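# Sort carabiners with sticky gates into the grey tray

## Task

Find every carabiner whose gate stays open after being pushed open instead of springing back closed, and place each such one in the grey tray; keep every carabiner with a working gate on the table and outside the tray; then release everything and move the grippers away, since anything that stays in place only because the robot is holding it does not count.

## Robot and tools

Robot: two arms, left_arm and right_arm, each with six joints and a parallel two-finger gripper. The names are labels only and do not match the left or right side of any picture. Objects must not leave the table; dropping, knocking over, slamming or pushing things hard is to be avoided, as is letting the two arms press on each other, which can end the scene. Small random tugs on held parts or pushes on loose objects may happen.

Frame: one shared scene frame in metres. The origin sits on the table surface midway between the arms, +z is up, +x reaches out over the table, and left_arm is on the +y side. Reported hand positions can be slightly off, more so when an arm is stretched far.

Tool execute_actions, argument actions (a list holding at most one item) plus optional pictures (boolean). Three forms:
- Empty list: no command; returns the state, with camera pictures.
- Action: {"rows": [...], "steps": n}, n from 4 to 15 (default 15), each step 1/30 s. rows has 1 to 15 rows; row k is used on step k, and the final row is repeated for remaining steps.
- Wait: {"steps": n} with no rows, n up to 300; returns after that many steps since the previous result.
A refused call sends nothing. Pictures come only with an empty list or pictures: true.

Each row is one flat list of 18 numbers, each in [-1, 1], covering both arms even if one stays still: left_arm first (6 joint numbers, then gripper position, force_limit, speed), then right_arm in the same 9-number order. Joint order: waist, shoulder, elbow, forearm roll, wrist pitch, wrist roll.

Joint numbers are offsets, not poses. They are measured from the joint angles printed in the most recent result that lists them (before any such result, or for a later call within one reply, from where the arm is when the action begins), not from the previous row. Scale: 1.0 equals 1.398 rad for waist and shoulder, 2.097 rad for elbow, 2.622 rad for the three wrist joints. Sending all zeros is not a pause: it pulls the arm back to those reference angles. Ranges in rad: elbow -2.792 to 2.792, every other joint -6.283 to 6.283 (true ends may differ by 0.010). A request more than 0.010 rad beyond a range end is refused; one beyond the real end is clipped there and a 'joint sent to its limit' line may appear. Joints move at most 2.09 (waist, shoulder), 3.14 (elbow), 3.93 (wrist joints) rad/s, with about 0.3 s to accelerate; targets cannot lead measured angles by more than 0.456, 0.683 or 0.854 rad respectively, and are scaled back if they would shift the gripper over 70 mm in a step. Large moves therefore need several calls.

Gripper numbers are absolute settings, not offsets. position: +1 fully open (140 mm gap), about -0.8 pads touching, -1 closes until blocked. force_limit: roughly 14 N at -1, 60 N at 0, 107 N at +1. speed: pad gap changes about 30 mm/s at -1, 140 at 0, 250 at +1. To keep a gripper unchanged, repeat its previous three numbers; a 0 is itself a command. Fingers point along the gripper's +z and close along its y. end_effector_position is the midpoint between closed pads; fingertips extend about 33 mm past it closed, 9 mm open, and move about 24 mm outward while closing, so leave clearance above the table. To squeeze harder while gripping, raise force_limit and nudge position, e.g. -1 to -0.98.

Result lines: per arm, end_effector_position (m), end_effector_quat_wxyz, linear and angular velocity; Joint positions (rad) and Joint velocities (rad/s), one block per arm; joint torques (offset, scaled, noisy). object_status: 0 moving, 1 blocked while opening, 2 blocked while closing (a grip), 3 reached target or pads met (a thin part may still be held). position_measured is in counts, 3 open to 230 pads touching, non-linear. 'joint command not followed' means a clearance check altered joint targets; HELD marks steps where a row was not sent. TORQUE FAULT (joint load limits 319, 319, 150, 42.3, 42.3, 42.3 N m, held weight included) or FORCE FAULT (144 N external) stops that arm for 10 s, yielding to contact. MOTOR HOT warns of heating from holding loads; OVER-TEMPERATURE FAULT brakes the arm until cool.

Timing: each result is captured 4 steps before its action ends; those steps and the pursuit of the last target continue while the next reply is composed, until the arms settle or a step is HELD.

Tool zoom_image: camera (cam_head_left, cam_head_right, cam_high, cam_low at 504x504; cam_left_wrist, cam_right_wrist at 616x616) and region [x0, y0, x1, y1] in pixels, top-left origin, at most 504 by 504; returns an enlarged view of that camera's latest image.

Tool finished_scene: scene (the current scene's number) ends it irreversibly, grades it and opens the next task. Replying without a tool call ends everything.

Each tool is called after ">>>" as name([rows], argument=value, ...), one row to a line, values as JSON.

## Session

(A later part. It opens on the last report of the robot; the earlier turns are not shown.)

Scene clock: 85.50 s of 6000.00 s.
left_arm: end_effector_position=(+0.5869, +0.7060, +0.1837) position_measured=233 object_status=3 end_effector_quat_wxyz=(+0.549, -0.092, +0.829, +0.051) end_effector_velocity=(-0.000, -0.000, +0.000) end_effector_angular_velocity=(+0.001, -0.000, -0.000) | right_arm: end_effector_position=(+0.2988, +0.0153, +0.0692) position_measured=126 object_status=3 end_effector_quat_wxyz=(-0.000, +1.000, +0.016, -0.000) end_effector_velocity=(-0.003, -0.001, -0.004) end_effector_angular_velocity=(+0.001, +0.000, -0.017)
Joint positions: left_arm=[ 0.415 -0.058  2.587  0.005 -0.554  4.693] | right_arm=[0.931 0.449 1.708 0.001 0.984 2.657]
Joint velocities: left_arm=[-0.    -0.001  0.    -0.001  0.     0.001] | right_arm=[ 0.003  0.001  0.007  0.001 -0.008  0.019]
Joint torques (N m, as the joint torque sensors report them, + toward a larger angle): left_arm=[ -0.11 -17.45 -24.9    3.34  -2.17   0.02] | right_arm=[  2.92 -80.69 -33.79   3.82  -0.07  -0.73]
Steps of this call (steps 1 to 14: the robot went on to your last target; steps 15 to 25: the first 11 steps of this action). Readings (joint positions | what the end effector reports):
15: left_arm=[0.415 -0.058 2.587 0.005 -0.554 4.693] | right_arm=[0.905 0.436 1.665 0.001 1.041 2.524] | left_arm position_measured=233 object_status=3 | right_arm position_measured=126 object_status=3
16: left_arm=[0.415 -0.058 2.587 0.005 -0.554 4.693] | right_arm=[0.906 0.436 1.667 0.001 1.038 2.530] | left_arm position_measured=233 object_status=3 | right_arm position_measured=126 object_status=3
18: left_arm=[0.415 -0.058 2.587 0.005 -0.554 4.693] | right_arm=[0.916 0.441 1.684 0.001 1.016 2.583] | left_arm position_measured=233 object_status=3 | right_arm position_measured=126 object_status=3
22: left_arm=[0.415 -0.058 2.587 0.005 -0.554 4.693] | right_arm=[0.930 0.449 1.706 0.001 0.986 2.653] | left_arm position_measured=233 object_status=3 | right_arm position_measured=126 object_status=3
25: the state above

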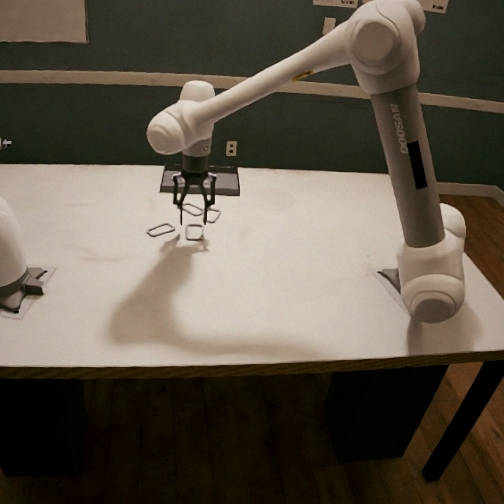

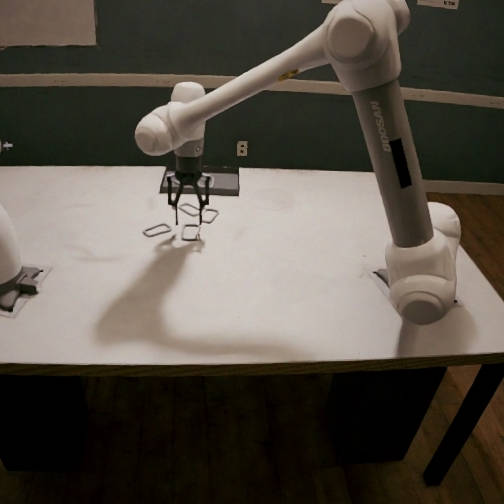

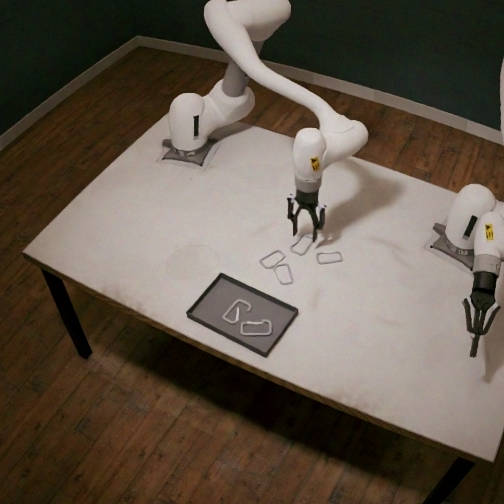

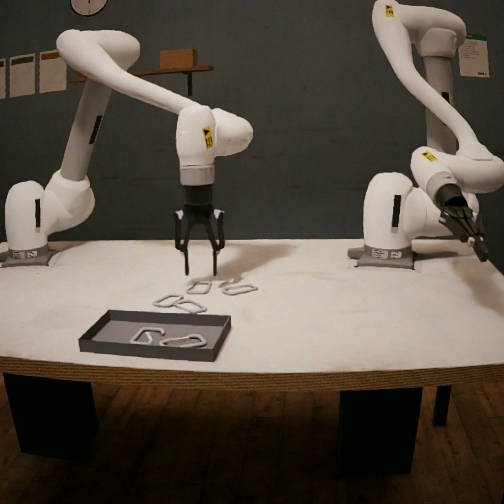

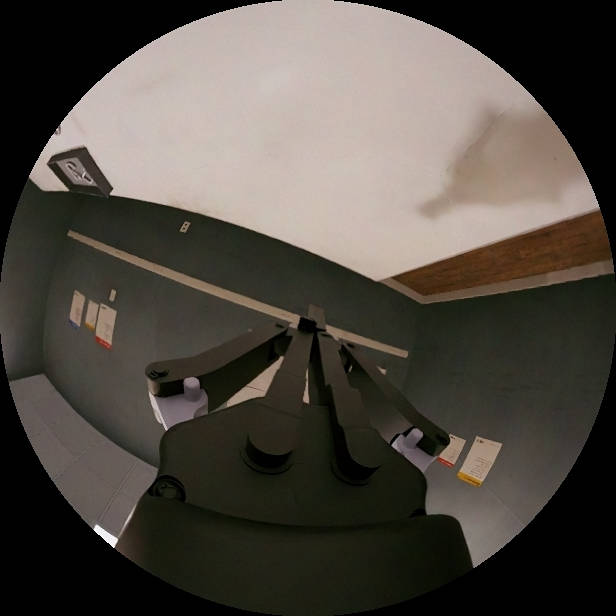

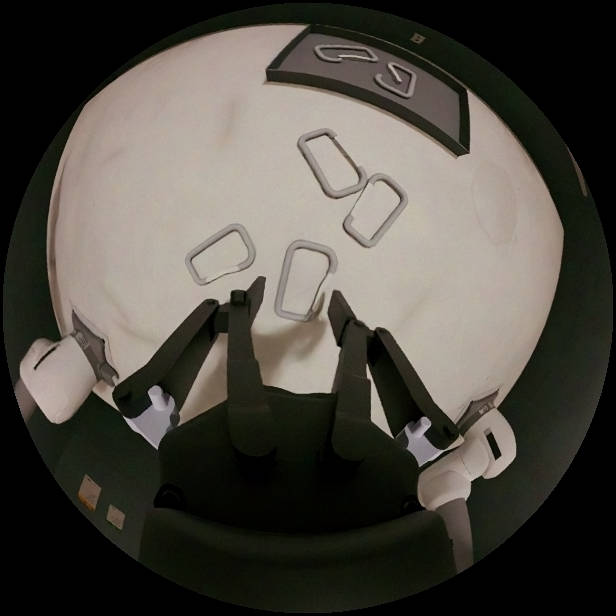

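>>> execute_actions([
  {"rows":[[0,0,0,0,0,0,-0.9,0,0,0.0016,-0.0046,0.0048,0,-0.0014,0.0009,0.03,0,0.3],[0,0,0,0,0,0,-0.9,0,0,0.0016,-0.0046,0.0048,0,-0.0014,0.0009,0.03,0,0.3],[0,0,0,0,0,0,-0.9,0,0,0.0016,-0.0046,0.0048,0,-0.0014,0.0009,0.03,0,0.3],[0,0,0,0,0,0,-0.9,0,0,0.0016,-0.0046,0.0048,0,-0.0014,0.0009,0.03,0,0.3],[0,0,0,0,0,0,-0.9,0,0,0.0016,0.0154,0.0155,0,-0.0206,0.0009,0.03,0,0.3]],"steps":15},
])

>>> execute_actions([
  {"steps":5},
])

>>> execute_actions([
  {"rows":[[0,0,0,0,0,0,-0.9,0,0,0,0,0,0,0,0,-0.38,-0.3,0]],"steps":15},
], pictures=true)

>>> zoom_image(camera="cam_right_wrist", region=[200,180,420,400])

Scene clock: 86.33 s of 6000.00 s.
left_arm: end_effector_position=(+0.5869, +0.7060, +0.1837) position_measured=233 object_status=3 end_effector_quat_wxyz=(+0.549, -0.092, +0.829, +0.051) end_effector_velocity=(-0.000, +0.000, -0.001) end_effector_angular_velocity=(+0.000, +0.001, +0.000) | right_arm: end_effector_position=(+0.2950, +0.0112, +0.0406) position_measured=126 object_status=3 end_effector_quat_wxyz=(-0.000, +1.000, +0.016, -0.000) end_effector_velocity=(+0.000, +0.001, -0.024) end_effector_angular_velocity=(+0.009, -0.004, -0.001)
Joint positions: left_arm=[ 0.415 -0.058  2.587  0.005 -0.554  4.693] | right_arm=[0.933 0.469 1.738 0.001 0.933 2.66 ]
Joint velocities: left_arm=[ 0.001  0.001 -0.     0.001  0.    -0.   ] | right_arm=[ 0.     0.021  0.02   0.001 -0.05   0.001]
Joint torques (N m, as the joint torque sensors report them, + toward a larger angle): left_arm=[ -0.44 -17.56 -24.66   3.32  -2.24  -0.01] | right_arm=[  4.15 -84.8  -33.32   3.88   0.02   0.02]
Steps of this call (steps 1 to 4: the last 4 steps of your previous action; steps 5 to 14: the robot went on to your last target; steps 15 to 25: the first 11 steps of this action). Readings (joint positions | what the end effector reports):
15: left_arm=[0.415 -0.058 2.587 0.005 -0.554 4.693] | right_arm=[0.931 0.450 1.708 0.001 0.983 2.659] | left_arm position_measured=233 object_status=3 | right_arm position_measured=126 object_status=3
16: left_arm=[0.415 -0.058 2.587 0.005 -0.554 4.693] | right_arm=[0.932 0.449 1.710 0.001 0.983 2.659] | left_arm position_measured=233 object_status=3 | right_arm position_measured=126 object_status=3
18: left_arm=[0.415 -0.058 2.587 0.005 -0.554 4.693] | right_arm=[0.933 0.445 1.715 0.001 0.981 2.659] | left_arm position_measured=233 object_status=3 | right_arm position_measured=126 object_status=3
22: left_arm=[0.415 -0.058 2.587 0.005 -0.554 4.693] | right_arm=[0.933 0.461 1.732 0.001 0.948 2.660] | left_arm position_measured=233 object_status=3 | right_arm position_measured=126 object_status=3
25: the state above

Scene clock: 86.50 s of 6000.00 s.
left_arm: end_effector_position=(+0.5869, +0.7060, +0.1837) position_measured=233 object_status=3 end_effector_quat_wxyz=(+0.549, -0.092, +0.829, +0.051) end_effector_velocity=(+0.000, -0.001, +0.001) end_effector_angular_velocity=(+0.002, -0.001, -0.003) | right_arm: end_effector_position=(+0.2949, +0.0111, +0.0388) position_measured=126 object_status=3 end_effector_quat_wxyz=(-0.000, +1.000, +0.016, -0.000) end_effector_velocity=(-0.000, -0.000, -0.003) end_effector_angular_velocity=(-0.001, +0.001, -0.000)
Joint positions: left_arm=[ 0.415 -0.058  2.587  0.005 -0.554  4.693] | right_arm=[0.933 0.471 1.74  0.001 0.93  2.66 ]
Joint velocities: left_arm=[-0.002 -0.001  0.     0.001 -0.     0.002] | right_arm=[-0.     0.003  0.002  0.    -0.005 -0.   ]
Joint torques (N m, as the joint torque sensors report them, + toward a larger angle): left_arm=[ -0.36 -18.34 -25.     3.39  -2.19   0.05] | right_arm=[  2.85 -82.13 -32.55   3.75   0.15  -0.09]
Kept back: nothing.
Steps of this call (steps 1 to 4: the last 4 steps of your previous action; step 5: the robot went on to your last target). Readings (joint positions | what the end effector reports):
1: left_arm=[0.415 -0.058 2.587 0.005 -0.554 4.693] | right_arm=[0.933 0.470 1.739 0.001 0.932 2.660] | left_arm position_measured=233 object_status=3 | right_arm position_measured=126 object_status=3
2: left_arm=[0.415 -0.058 2.587 0.005 -0.554 4.693] | right_arm=[0.933 0.470 1.739 0.001 0.931 2.660] | left_arm position_measured=233 object_status=3 | right_arm position_measured=126 object_status=3
4: left_arm=[0.415 -0.058 2.587 0.005 -0.554 4.693] | right_arm=[0.933 0.471 1.740 0.001 0.930 2.660] | left_arm position_measured=233 object_status=3 | right_arm position_measured=126 object_status=3
5: the state above

Scene clock: 86.87 s of 6000.00 s.
left_arm: end_effector_position=(+0.5869, +0.7060, +0.1837) position_measured=233 object_status=3 end_effector_quat_wxyz=(+0.549, -0.092, +0.829, +0.051) end_effector_velocity=(-0.000, +0.001, -0.001) end_effector_angular_velocity=(+0.000, +0.001, +0.001) | right_arm: end_effector_position=(+0.2950, +0.0113, +0.0388) position_measured=164 object_status=0 end_effector_quat_wxyz=(-0.001, +1.000, +0.016, +0.000) end_effector_velocity=(-0.000, -0.000, -0.001) end_effector_angular_velocity=(-0.001, +0.001, +0.000)
Joint positions: left_arm=[ 0.415 -0.058  2.587  0.005 -0.554  4.693] | right_arm=[0.933 0.471 1.74  0.001 0.93  2.66 ]
Joint velocities: left_arm=[ 0.001  0.001 -0.    -0.    -0.     0.   ] | right_arm=[-0.     0.001 -0.     0.    -0.    -0.   ]
Joint torques (N m, as the joint torque sensors report them, + toward a larger angle): left_arm=[ -0.27 -17.95 -24.77   3.36  -2.12   0.06] | right_arm=[  0.81 -52.79 -10.93   2.32   2.28  -0.15]
Steps of this call (steps 1 to 11: the first 11 steps of this action). Readings (joint positions | what the end effector reports):
1: left_arm=[0.415 -0.058 2.587 0.005 -0.554 4.693] | right_arm=[0.933 0.471 1.740 0.001 0.930 2.660] | left_arm position_measured=233 object_status=3 | right_arm position_measured=126 object_status=0
2: left_arm=[0.415 -0.058 2.587 0.005 -0.554 4.693] | right_arm=[0.933 0.471 1.740 0.001 0.930 2.660] | left_arm position_measured=233 object_status=3 | right_arm position_measured=128 object_status=0
4: left_arm=[0.415 -0.058 2.587 0.005 -0.554 4.693] | right_arm=[0.933 0.471 1.740 0.001 0.930 2.660] | left_arm position_measured=233 object_status=3 | right_arm position_measured=143 object_status=0
8: left_arm=[0.415 -0.058 2.587 0.005 -0.554 4.693] | right_arm=[0.933 0.471 1.740 0.001 0.930 2.660] | left_arm position_measured=233 object_status=3 | right_arm position_measured=164 object_status=0
11: the state above

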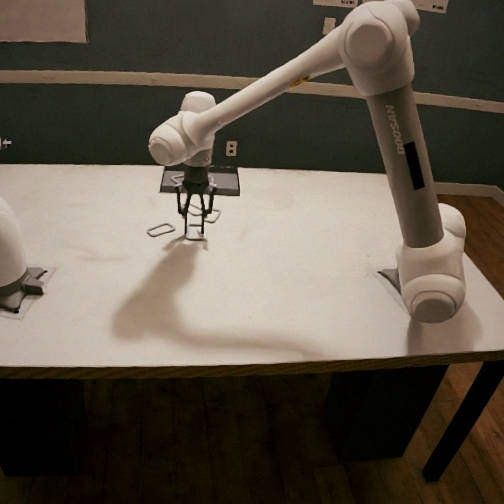

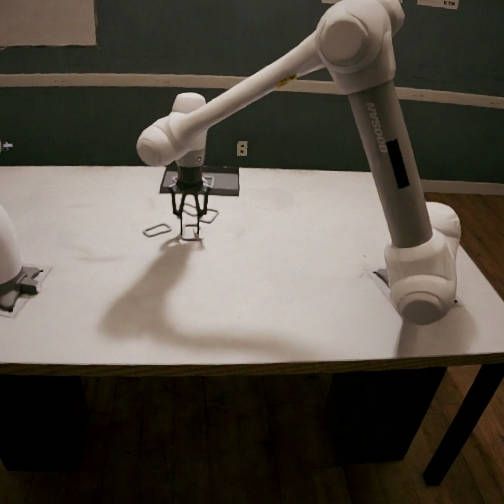

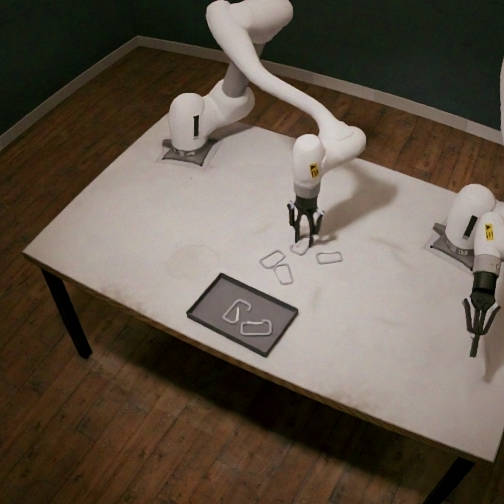

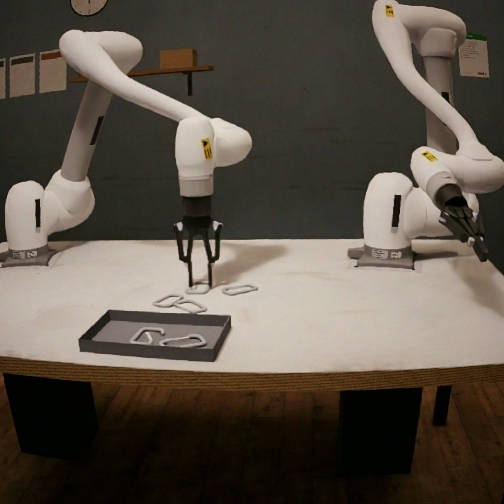

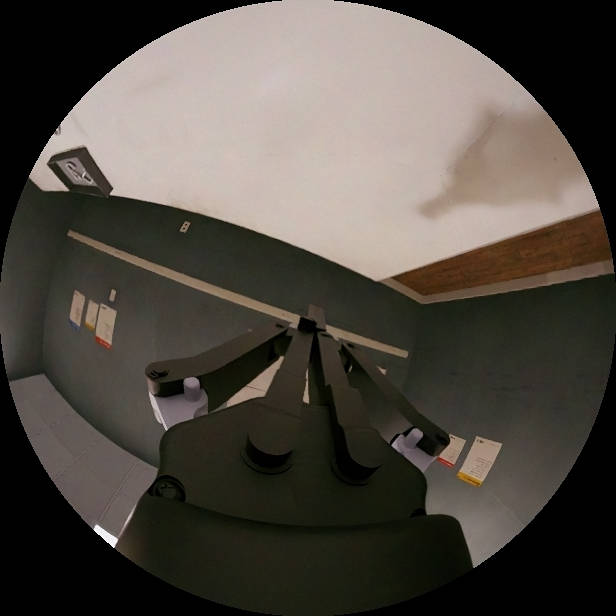

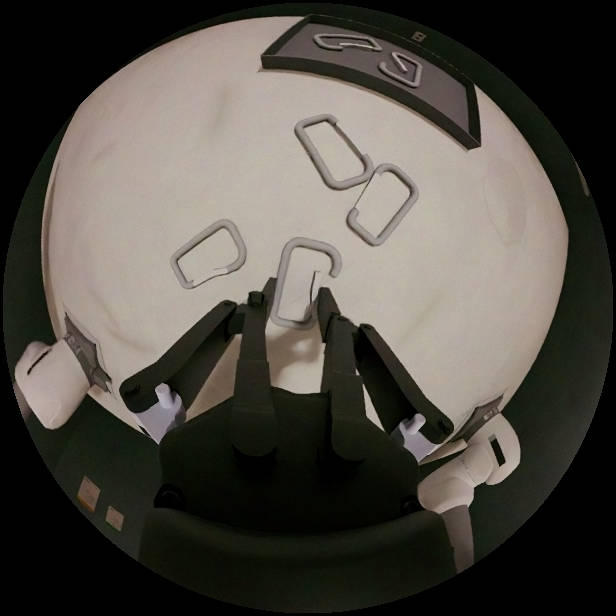

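Region (200, 180, 420, 400) of cam_right_wrist's 616x616 image, scaled by 2.291, with more detail than that image has.

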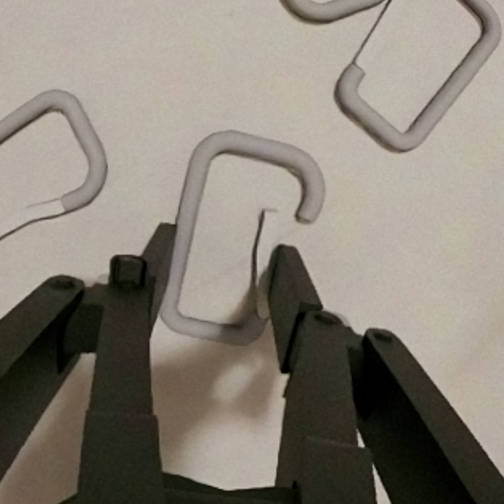

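Gate opened, but loaded (probably riding up). Reopen now.

>>> execute_actions([
  {"rows":[[0,0,0,0,0,0,-0.9,0,0,0,0,0,0,0,0,0.03,0,0.3]],"steps":15},
], pictures=true)

>>> zoom_image(camera="cam_right_wrist", region=[200,180,420,400])

Scene clock: 87.37 s of 6000.00 s.
left_arm: end_effector_position=(+0.5869, +0.7060, +0.1837) position_measured=233 object_status=3 end_effector_quat_wxyz=(+0.549, -0.092, +0.829, +0.051) end_effector_velocity=(-0.000, +0.001, -0.000) end_effector_angular_velocity=(+0.000, +0.000, +0.002) | right_arm: end_effector_position=(+0.2949, +0.0112, +0.0388) position_measured=126 object_status=0 end_effector_quat_wxyz=(-0.000, +1.000, +0.016, -0.000) end_effector_velocity=(+0.000, +0.000, -0.000) end_effector_angular_velocity=(+0.001, -0.000, -0.000)
Joint positions: left_arm=[ 0.415 -0.058  2.587  0.005 -0.554  4.693] | right_arm=[0.933 0.471 1.74  0.001 0.93  2.66 ]
Joint velocities: left_arm=[ 0.002  0.    -0.    -0.    -0.     0.   ] | right_arm=[-0.    -0.     0.001  0.    -0.001 -0.   ]
Joint torques (N m, as the joint torque sensors report them, + toward a larger angle): left_arm=[  0.26 -17.76 -24.76   3.53  -2.24  -0.07] | right_arm=[  2.5  -81.75 -31.51   3.46  -0.27  -0.29]
Steps of this call (steps 1 to 4: the last 4 steps of your previous action; steps 5 to 15: the first 11 steps of this action). Readings (joint positions | what the end effector reports):
5: left_arm=[0.415 -0.058 2.587 0.005 -0.554 4.693] | right_arm=[0.933 0.471 1.740 0.001 0.930 2.660] | left_arm position_measured=233 object_status=3 | right_arm position_measured=164 object_status=0
6: left_arm=[0.415 -0.058 2.587 0.005 -0.554 4.693] | right_arm=[0.933 0.471 1.740 0.001 0.930 2.660] | left_arm position_measured=233 object_status=3 | right_arm position_measured=164 object_status=0
8: left_arm=[0.415 -0.058 2.587 0.005 -0.554 4.693] | right_arm=[0.933 0.471 1.740 0.001 0.930 2.660] | left_arm position_measured=233 object_status=3 | right_arm position_measured=142 object_status=0
12: left_arm=[0.415 -0.058 2.587 0.005 -0.554 4.693] | right_arm=[0.933 0.471 1.740 0.001 0.930 2.660] | left_arm position_measured=233 object_status=3 | right_arm position_measured=126 object_status=0
15: the state above

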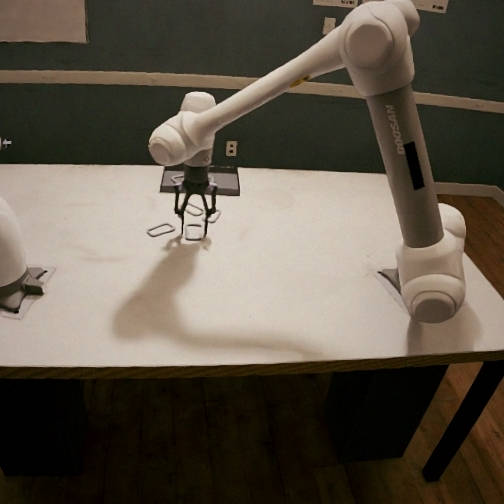

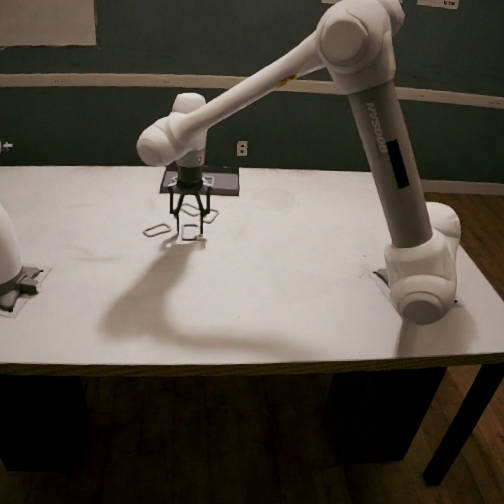

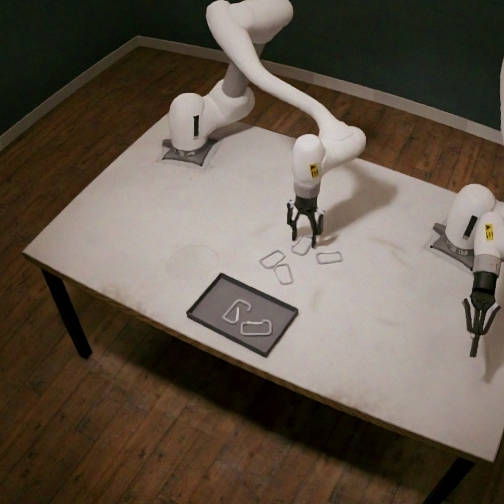

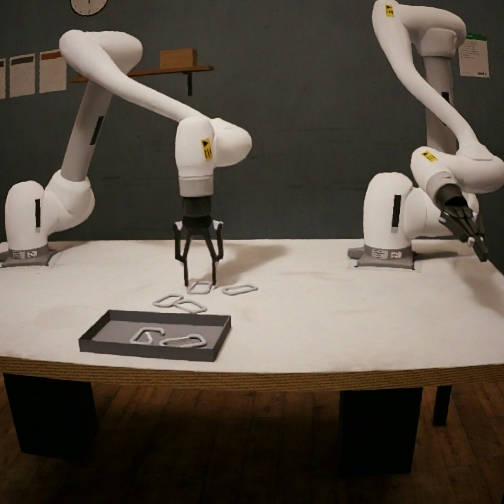

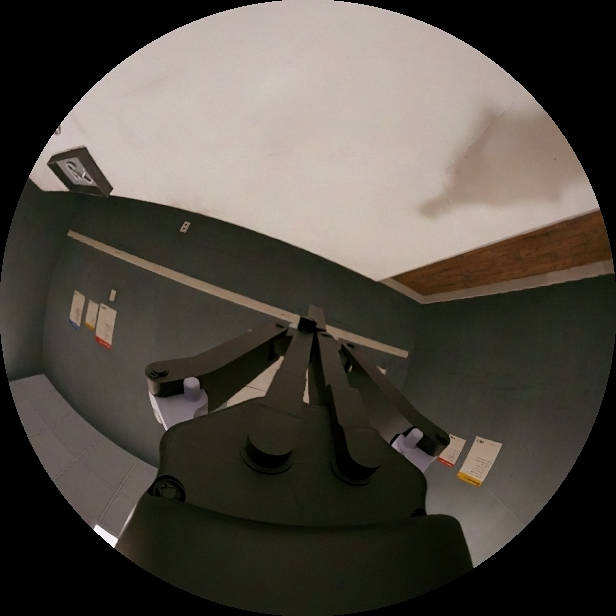

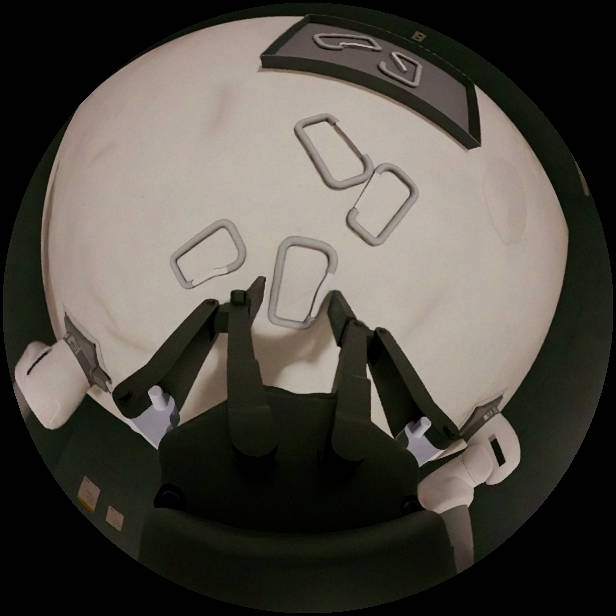

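Region (200, 180, 420, 400) of cam_right_wrist's 616x616 image, scaled by 2.291, with more detail than that image has.

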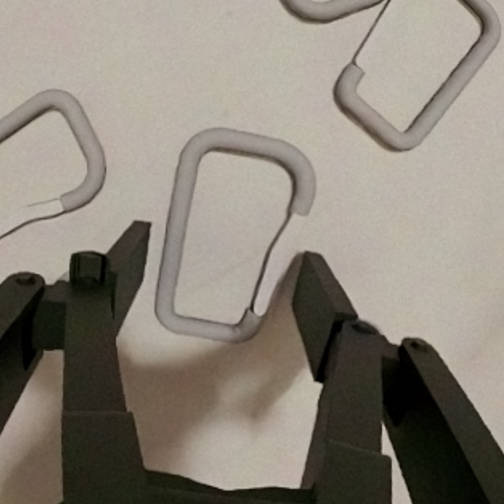

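>>> execute_actions([
  {"rows":[[0,0,0,0,0,0,-0.9,0,0,0,-0.0232,-0.0124,0,0.0223,0,0.03,0,0.3],[0,0,0,0,0,0,-0.9,0,0,0,-0.0232,-0.0124,0,0.0223,0,0.03,0,0.3],[0,0,0,0,0,0,-0.9,0,0,0,-0.0232,-0.0124,0,0.0223,0,0.03,0,0.3],[0,0,0,0,0,0,-0.9,0,0,0,-0.0232,-0.0124,0,0.0223,0,0.03,0,0.3],[0,0,0,0,0,0,-0.9,0,0,0,-0.0232,-0.0124,0,0.0223,0,0.03,0,0.3],[0,0,0,0,0,0,-0.9,0,0,0,-0.0232,-0.0124,0,0.0223,0,0.03,0,0.3],[0,0,0,0,0,0,-0.9,0,0,0.0262,0.0864,-0.132,0,0.0598,0.434,0.03,0,0.3]],"steps":15},
])

>>> execute_actions([
  {"steps":16},
], pictures=true)

>>> zoom_image(camera="cam_right_wrist", region=[200,180,420,400])

Scene clock: 88.20 s of 6000.00 s.
left_arm: end_effector_position=(+0.5869, +0.7060, +0.1837) position_measured=233 object_status=3 end_effector_quat_wxyz=(+0.549, -0.092, +0.829, +0.051) end_effector_velocity=(-0.000, +0.001, -0.000) end_effector_angular_velocity=(-0.002, +0.000, +0.002) | right_arm: end_effector_position=(+0.2988, +0.0274, +0.0748) position_measured=126 object_status=3 end_effector_quat_wxyz=(+0.001, +0.999, -0.038, -0.000) end_effector_velocity=(+0.048, +0.225, +0.017) end_effector_angular_velocity=(-0.018, +0.006, -1.591)
Joint positions: left_arm=[ 0.415 -0.058  2.587  0.005 -0.554  4.693] | right_arm=[0.938 0.46  1.678 0.001 1.004 2.773]
Joint velocities: left_arm=[ 0.001  0.001 -0.    -0.    -0.    -0.002] | right_arm=[ 0.071  0.304 -0.516 -0.     0.23   1.663]
Joint torques (N m, as the joint torque sensors report them, + toward a larger angle): left_arm=[ -0.16 -17.19 -25.27   3.4   -2.22   0.1 ] | right_arm=[  2.81 -71.87 -38.91   4.48  -0.46  -0.21]
Steps of this call (steps 1 to 4: the last 4 steps of your previous action; steps 5 to 14: the robot went on to your last target; steps 15 to 25: the first 11 steps of this action). Readings (joint positions | what the end effector reports):
15: left_arm=[0.415 -0.058 2.587 0.005 -0.554 4.693] | right_arm=[0.933 0.471 1.740 0.001 0.930 2.660] | left_arm position_measured=233 object_status=3 | right_arm position_measured=126 object_status=3
16: left_arm=[0.415 -0.058 2.587 0.005 -0.554 4.693] | right_arm=[0.933 0.468 1.737 0.001 0.936 2.660] | left_arm position_measured=233 object_status=3 | right_arm position_measured=126 object_status=3
18: left_arm=[0.415 -0.058 2.587 0.005 -0.554 4.693] | right_arm=[0.933 0.451 1.723 0.001 0.967 2.660] | left_arm position_measured=233 object_status=3 | right_arm position_measured=126 object_status=3
22: left_arm=[0.415 -0.058 2.587 0.005 -0.554 4.693] | right_arm=[0.933 0.441 1.712 0.001 0.988 2.667] | left_arm position_measured=233 object_status=3 | right_arm position_measured=126 object_status=3
25: the state above

Scene clock: 88.73 s of 6000.00 s.
left_arm: end_effector_position=(+0.5869, +0.7060, +0.1837) position_measured=233 object_status=3 end_effector_quat_wxyz=(+0.549, -0.092, +0.829, +0.051) end_effector_velocity=(+0.000, -0.001, +0.001) end_effector_angular_velocity=(-0.000, -0.001, -0.001) | right_arm: end_effector_position=(+0.3145, +0.1225, +0.0747) position_measured=126 object_status=3 end_effector_quat_wxyz=(-0.000, +0.861, -0.509, -0.000) end_effector_velocity=(+0.001, +0.001, +0.003) end_effector_angular_velocity=(+0.003, -0.002, -0.024)
Joint positions: left_arm=[ 0.415 -0.058  2.587  0.005 -0.554  4.693] | right_arm=[0.97  0.591 1.463 0.001 1.087 3.796]
Joint velocities: left_arm=[-0.001 -0.001  0.     0.    -0.    -0.   ] | right_arm=[ 0.    -0.001 -0.003 -0.001  0.001  0.024]
Joint torques (N m, as the joint torque sensors report them, + toward a larger angle): left_arm=[  0.33 -17.75 -25.03   3.4   -2.16   0.03] | right_arm=[  5.72 -96.71 -34.11   3.92  -0.01  -0.11]
Kept back: nothing.
Steps of this call (steps 1 to 4: the last 4 steps of your previous action; steps 5 to 16: the robot went on to your last target). Readings (joint positions | what the end effector reports):
1: left_arm=[0.415 -0.058 2.587 0.005 -0.554 4.693] | right_arm=[0.941 0.472 1.659 0.001 1.013 2.837] | left_arm position_measured=233 object_status=3 | right_arm position_measured=126 object_status=3
2: left_arm=[0.415 -0.058 2.587 0.005 -0.554 4.693] | right_arm=[0.944 0.486 1.636 0.001 1.022 2.915] | left_arm position_measured=233 object_status=3 | right_arm position_measured=126 object_status=3
4: left_arm=[0.415 -0.058 2.587 0.005 -0.554 4.693] | right_arm=[0.951 0.514 1.590 0.001 1.039 3.106] | left_arm position_measured=233 object_status=3 | right_arm position_measured=126 object_status=3
8: left_arm=[0.415 -0.058 2.587 0.005 -0.554 4.693] | right_arm=[0.962 0.560 1.516 0.001 1.067 3.498] | left_arm position_measured=233 object_status=3 | right_arm position_measured=126 object_status=3
16: the state above

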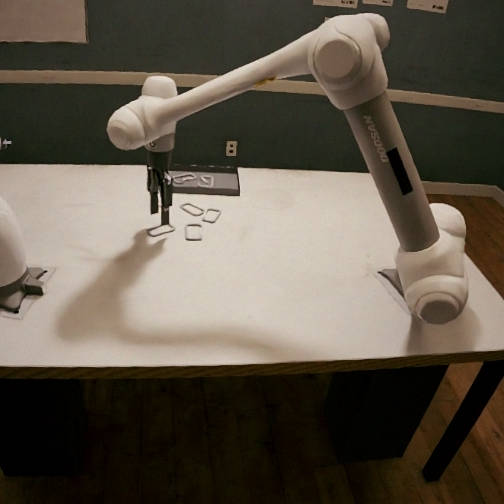

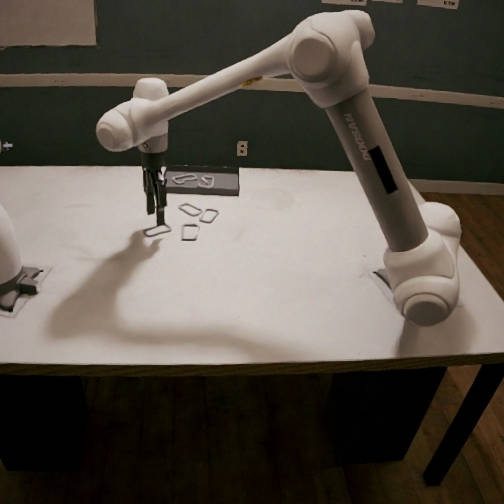

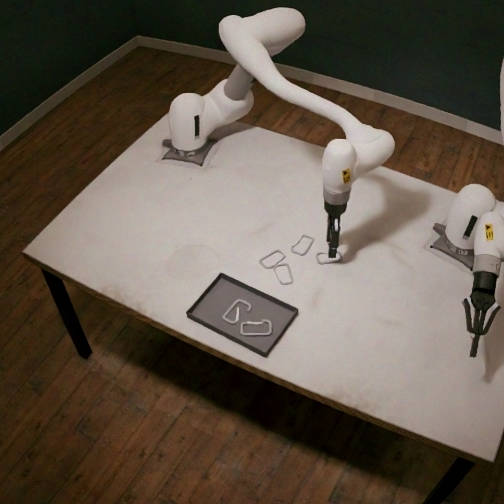

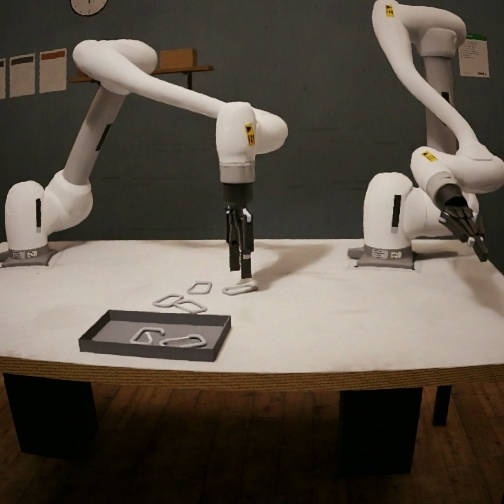

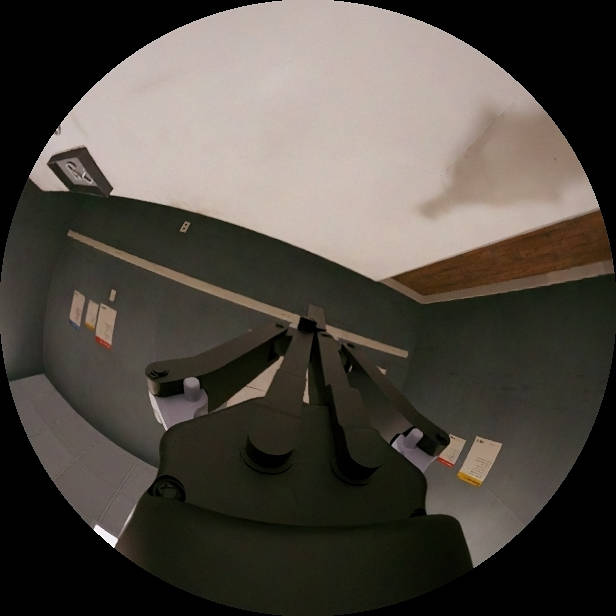

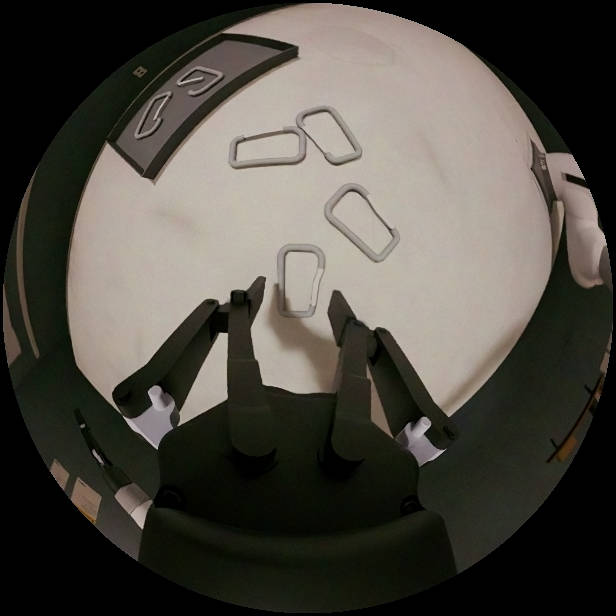

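Region (200, 180, 420, 400) of cam_right_wrist's 616x616 image, scaled by 2.291, with more detail than that image has.

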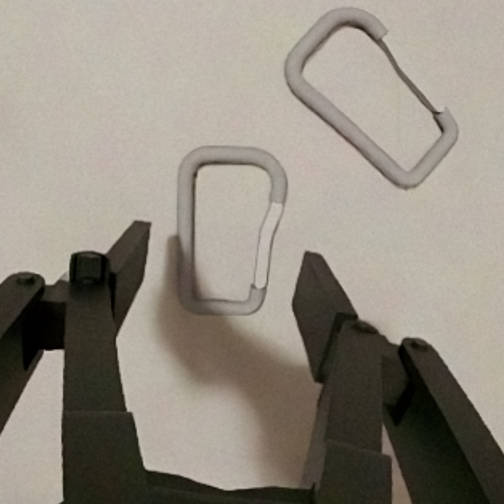

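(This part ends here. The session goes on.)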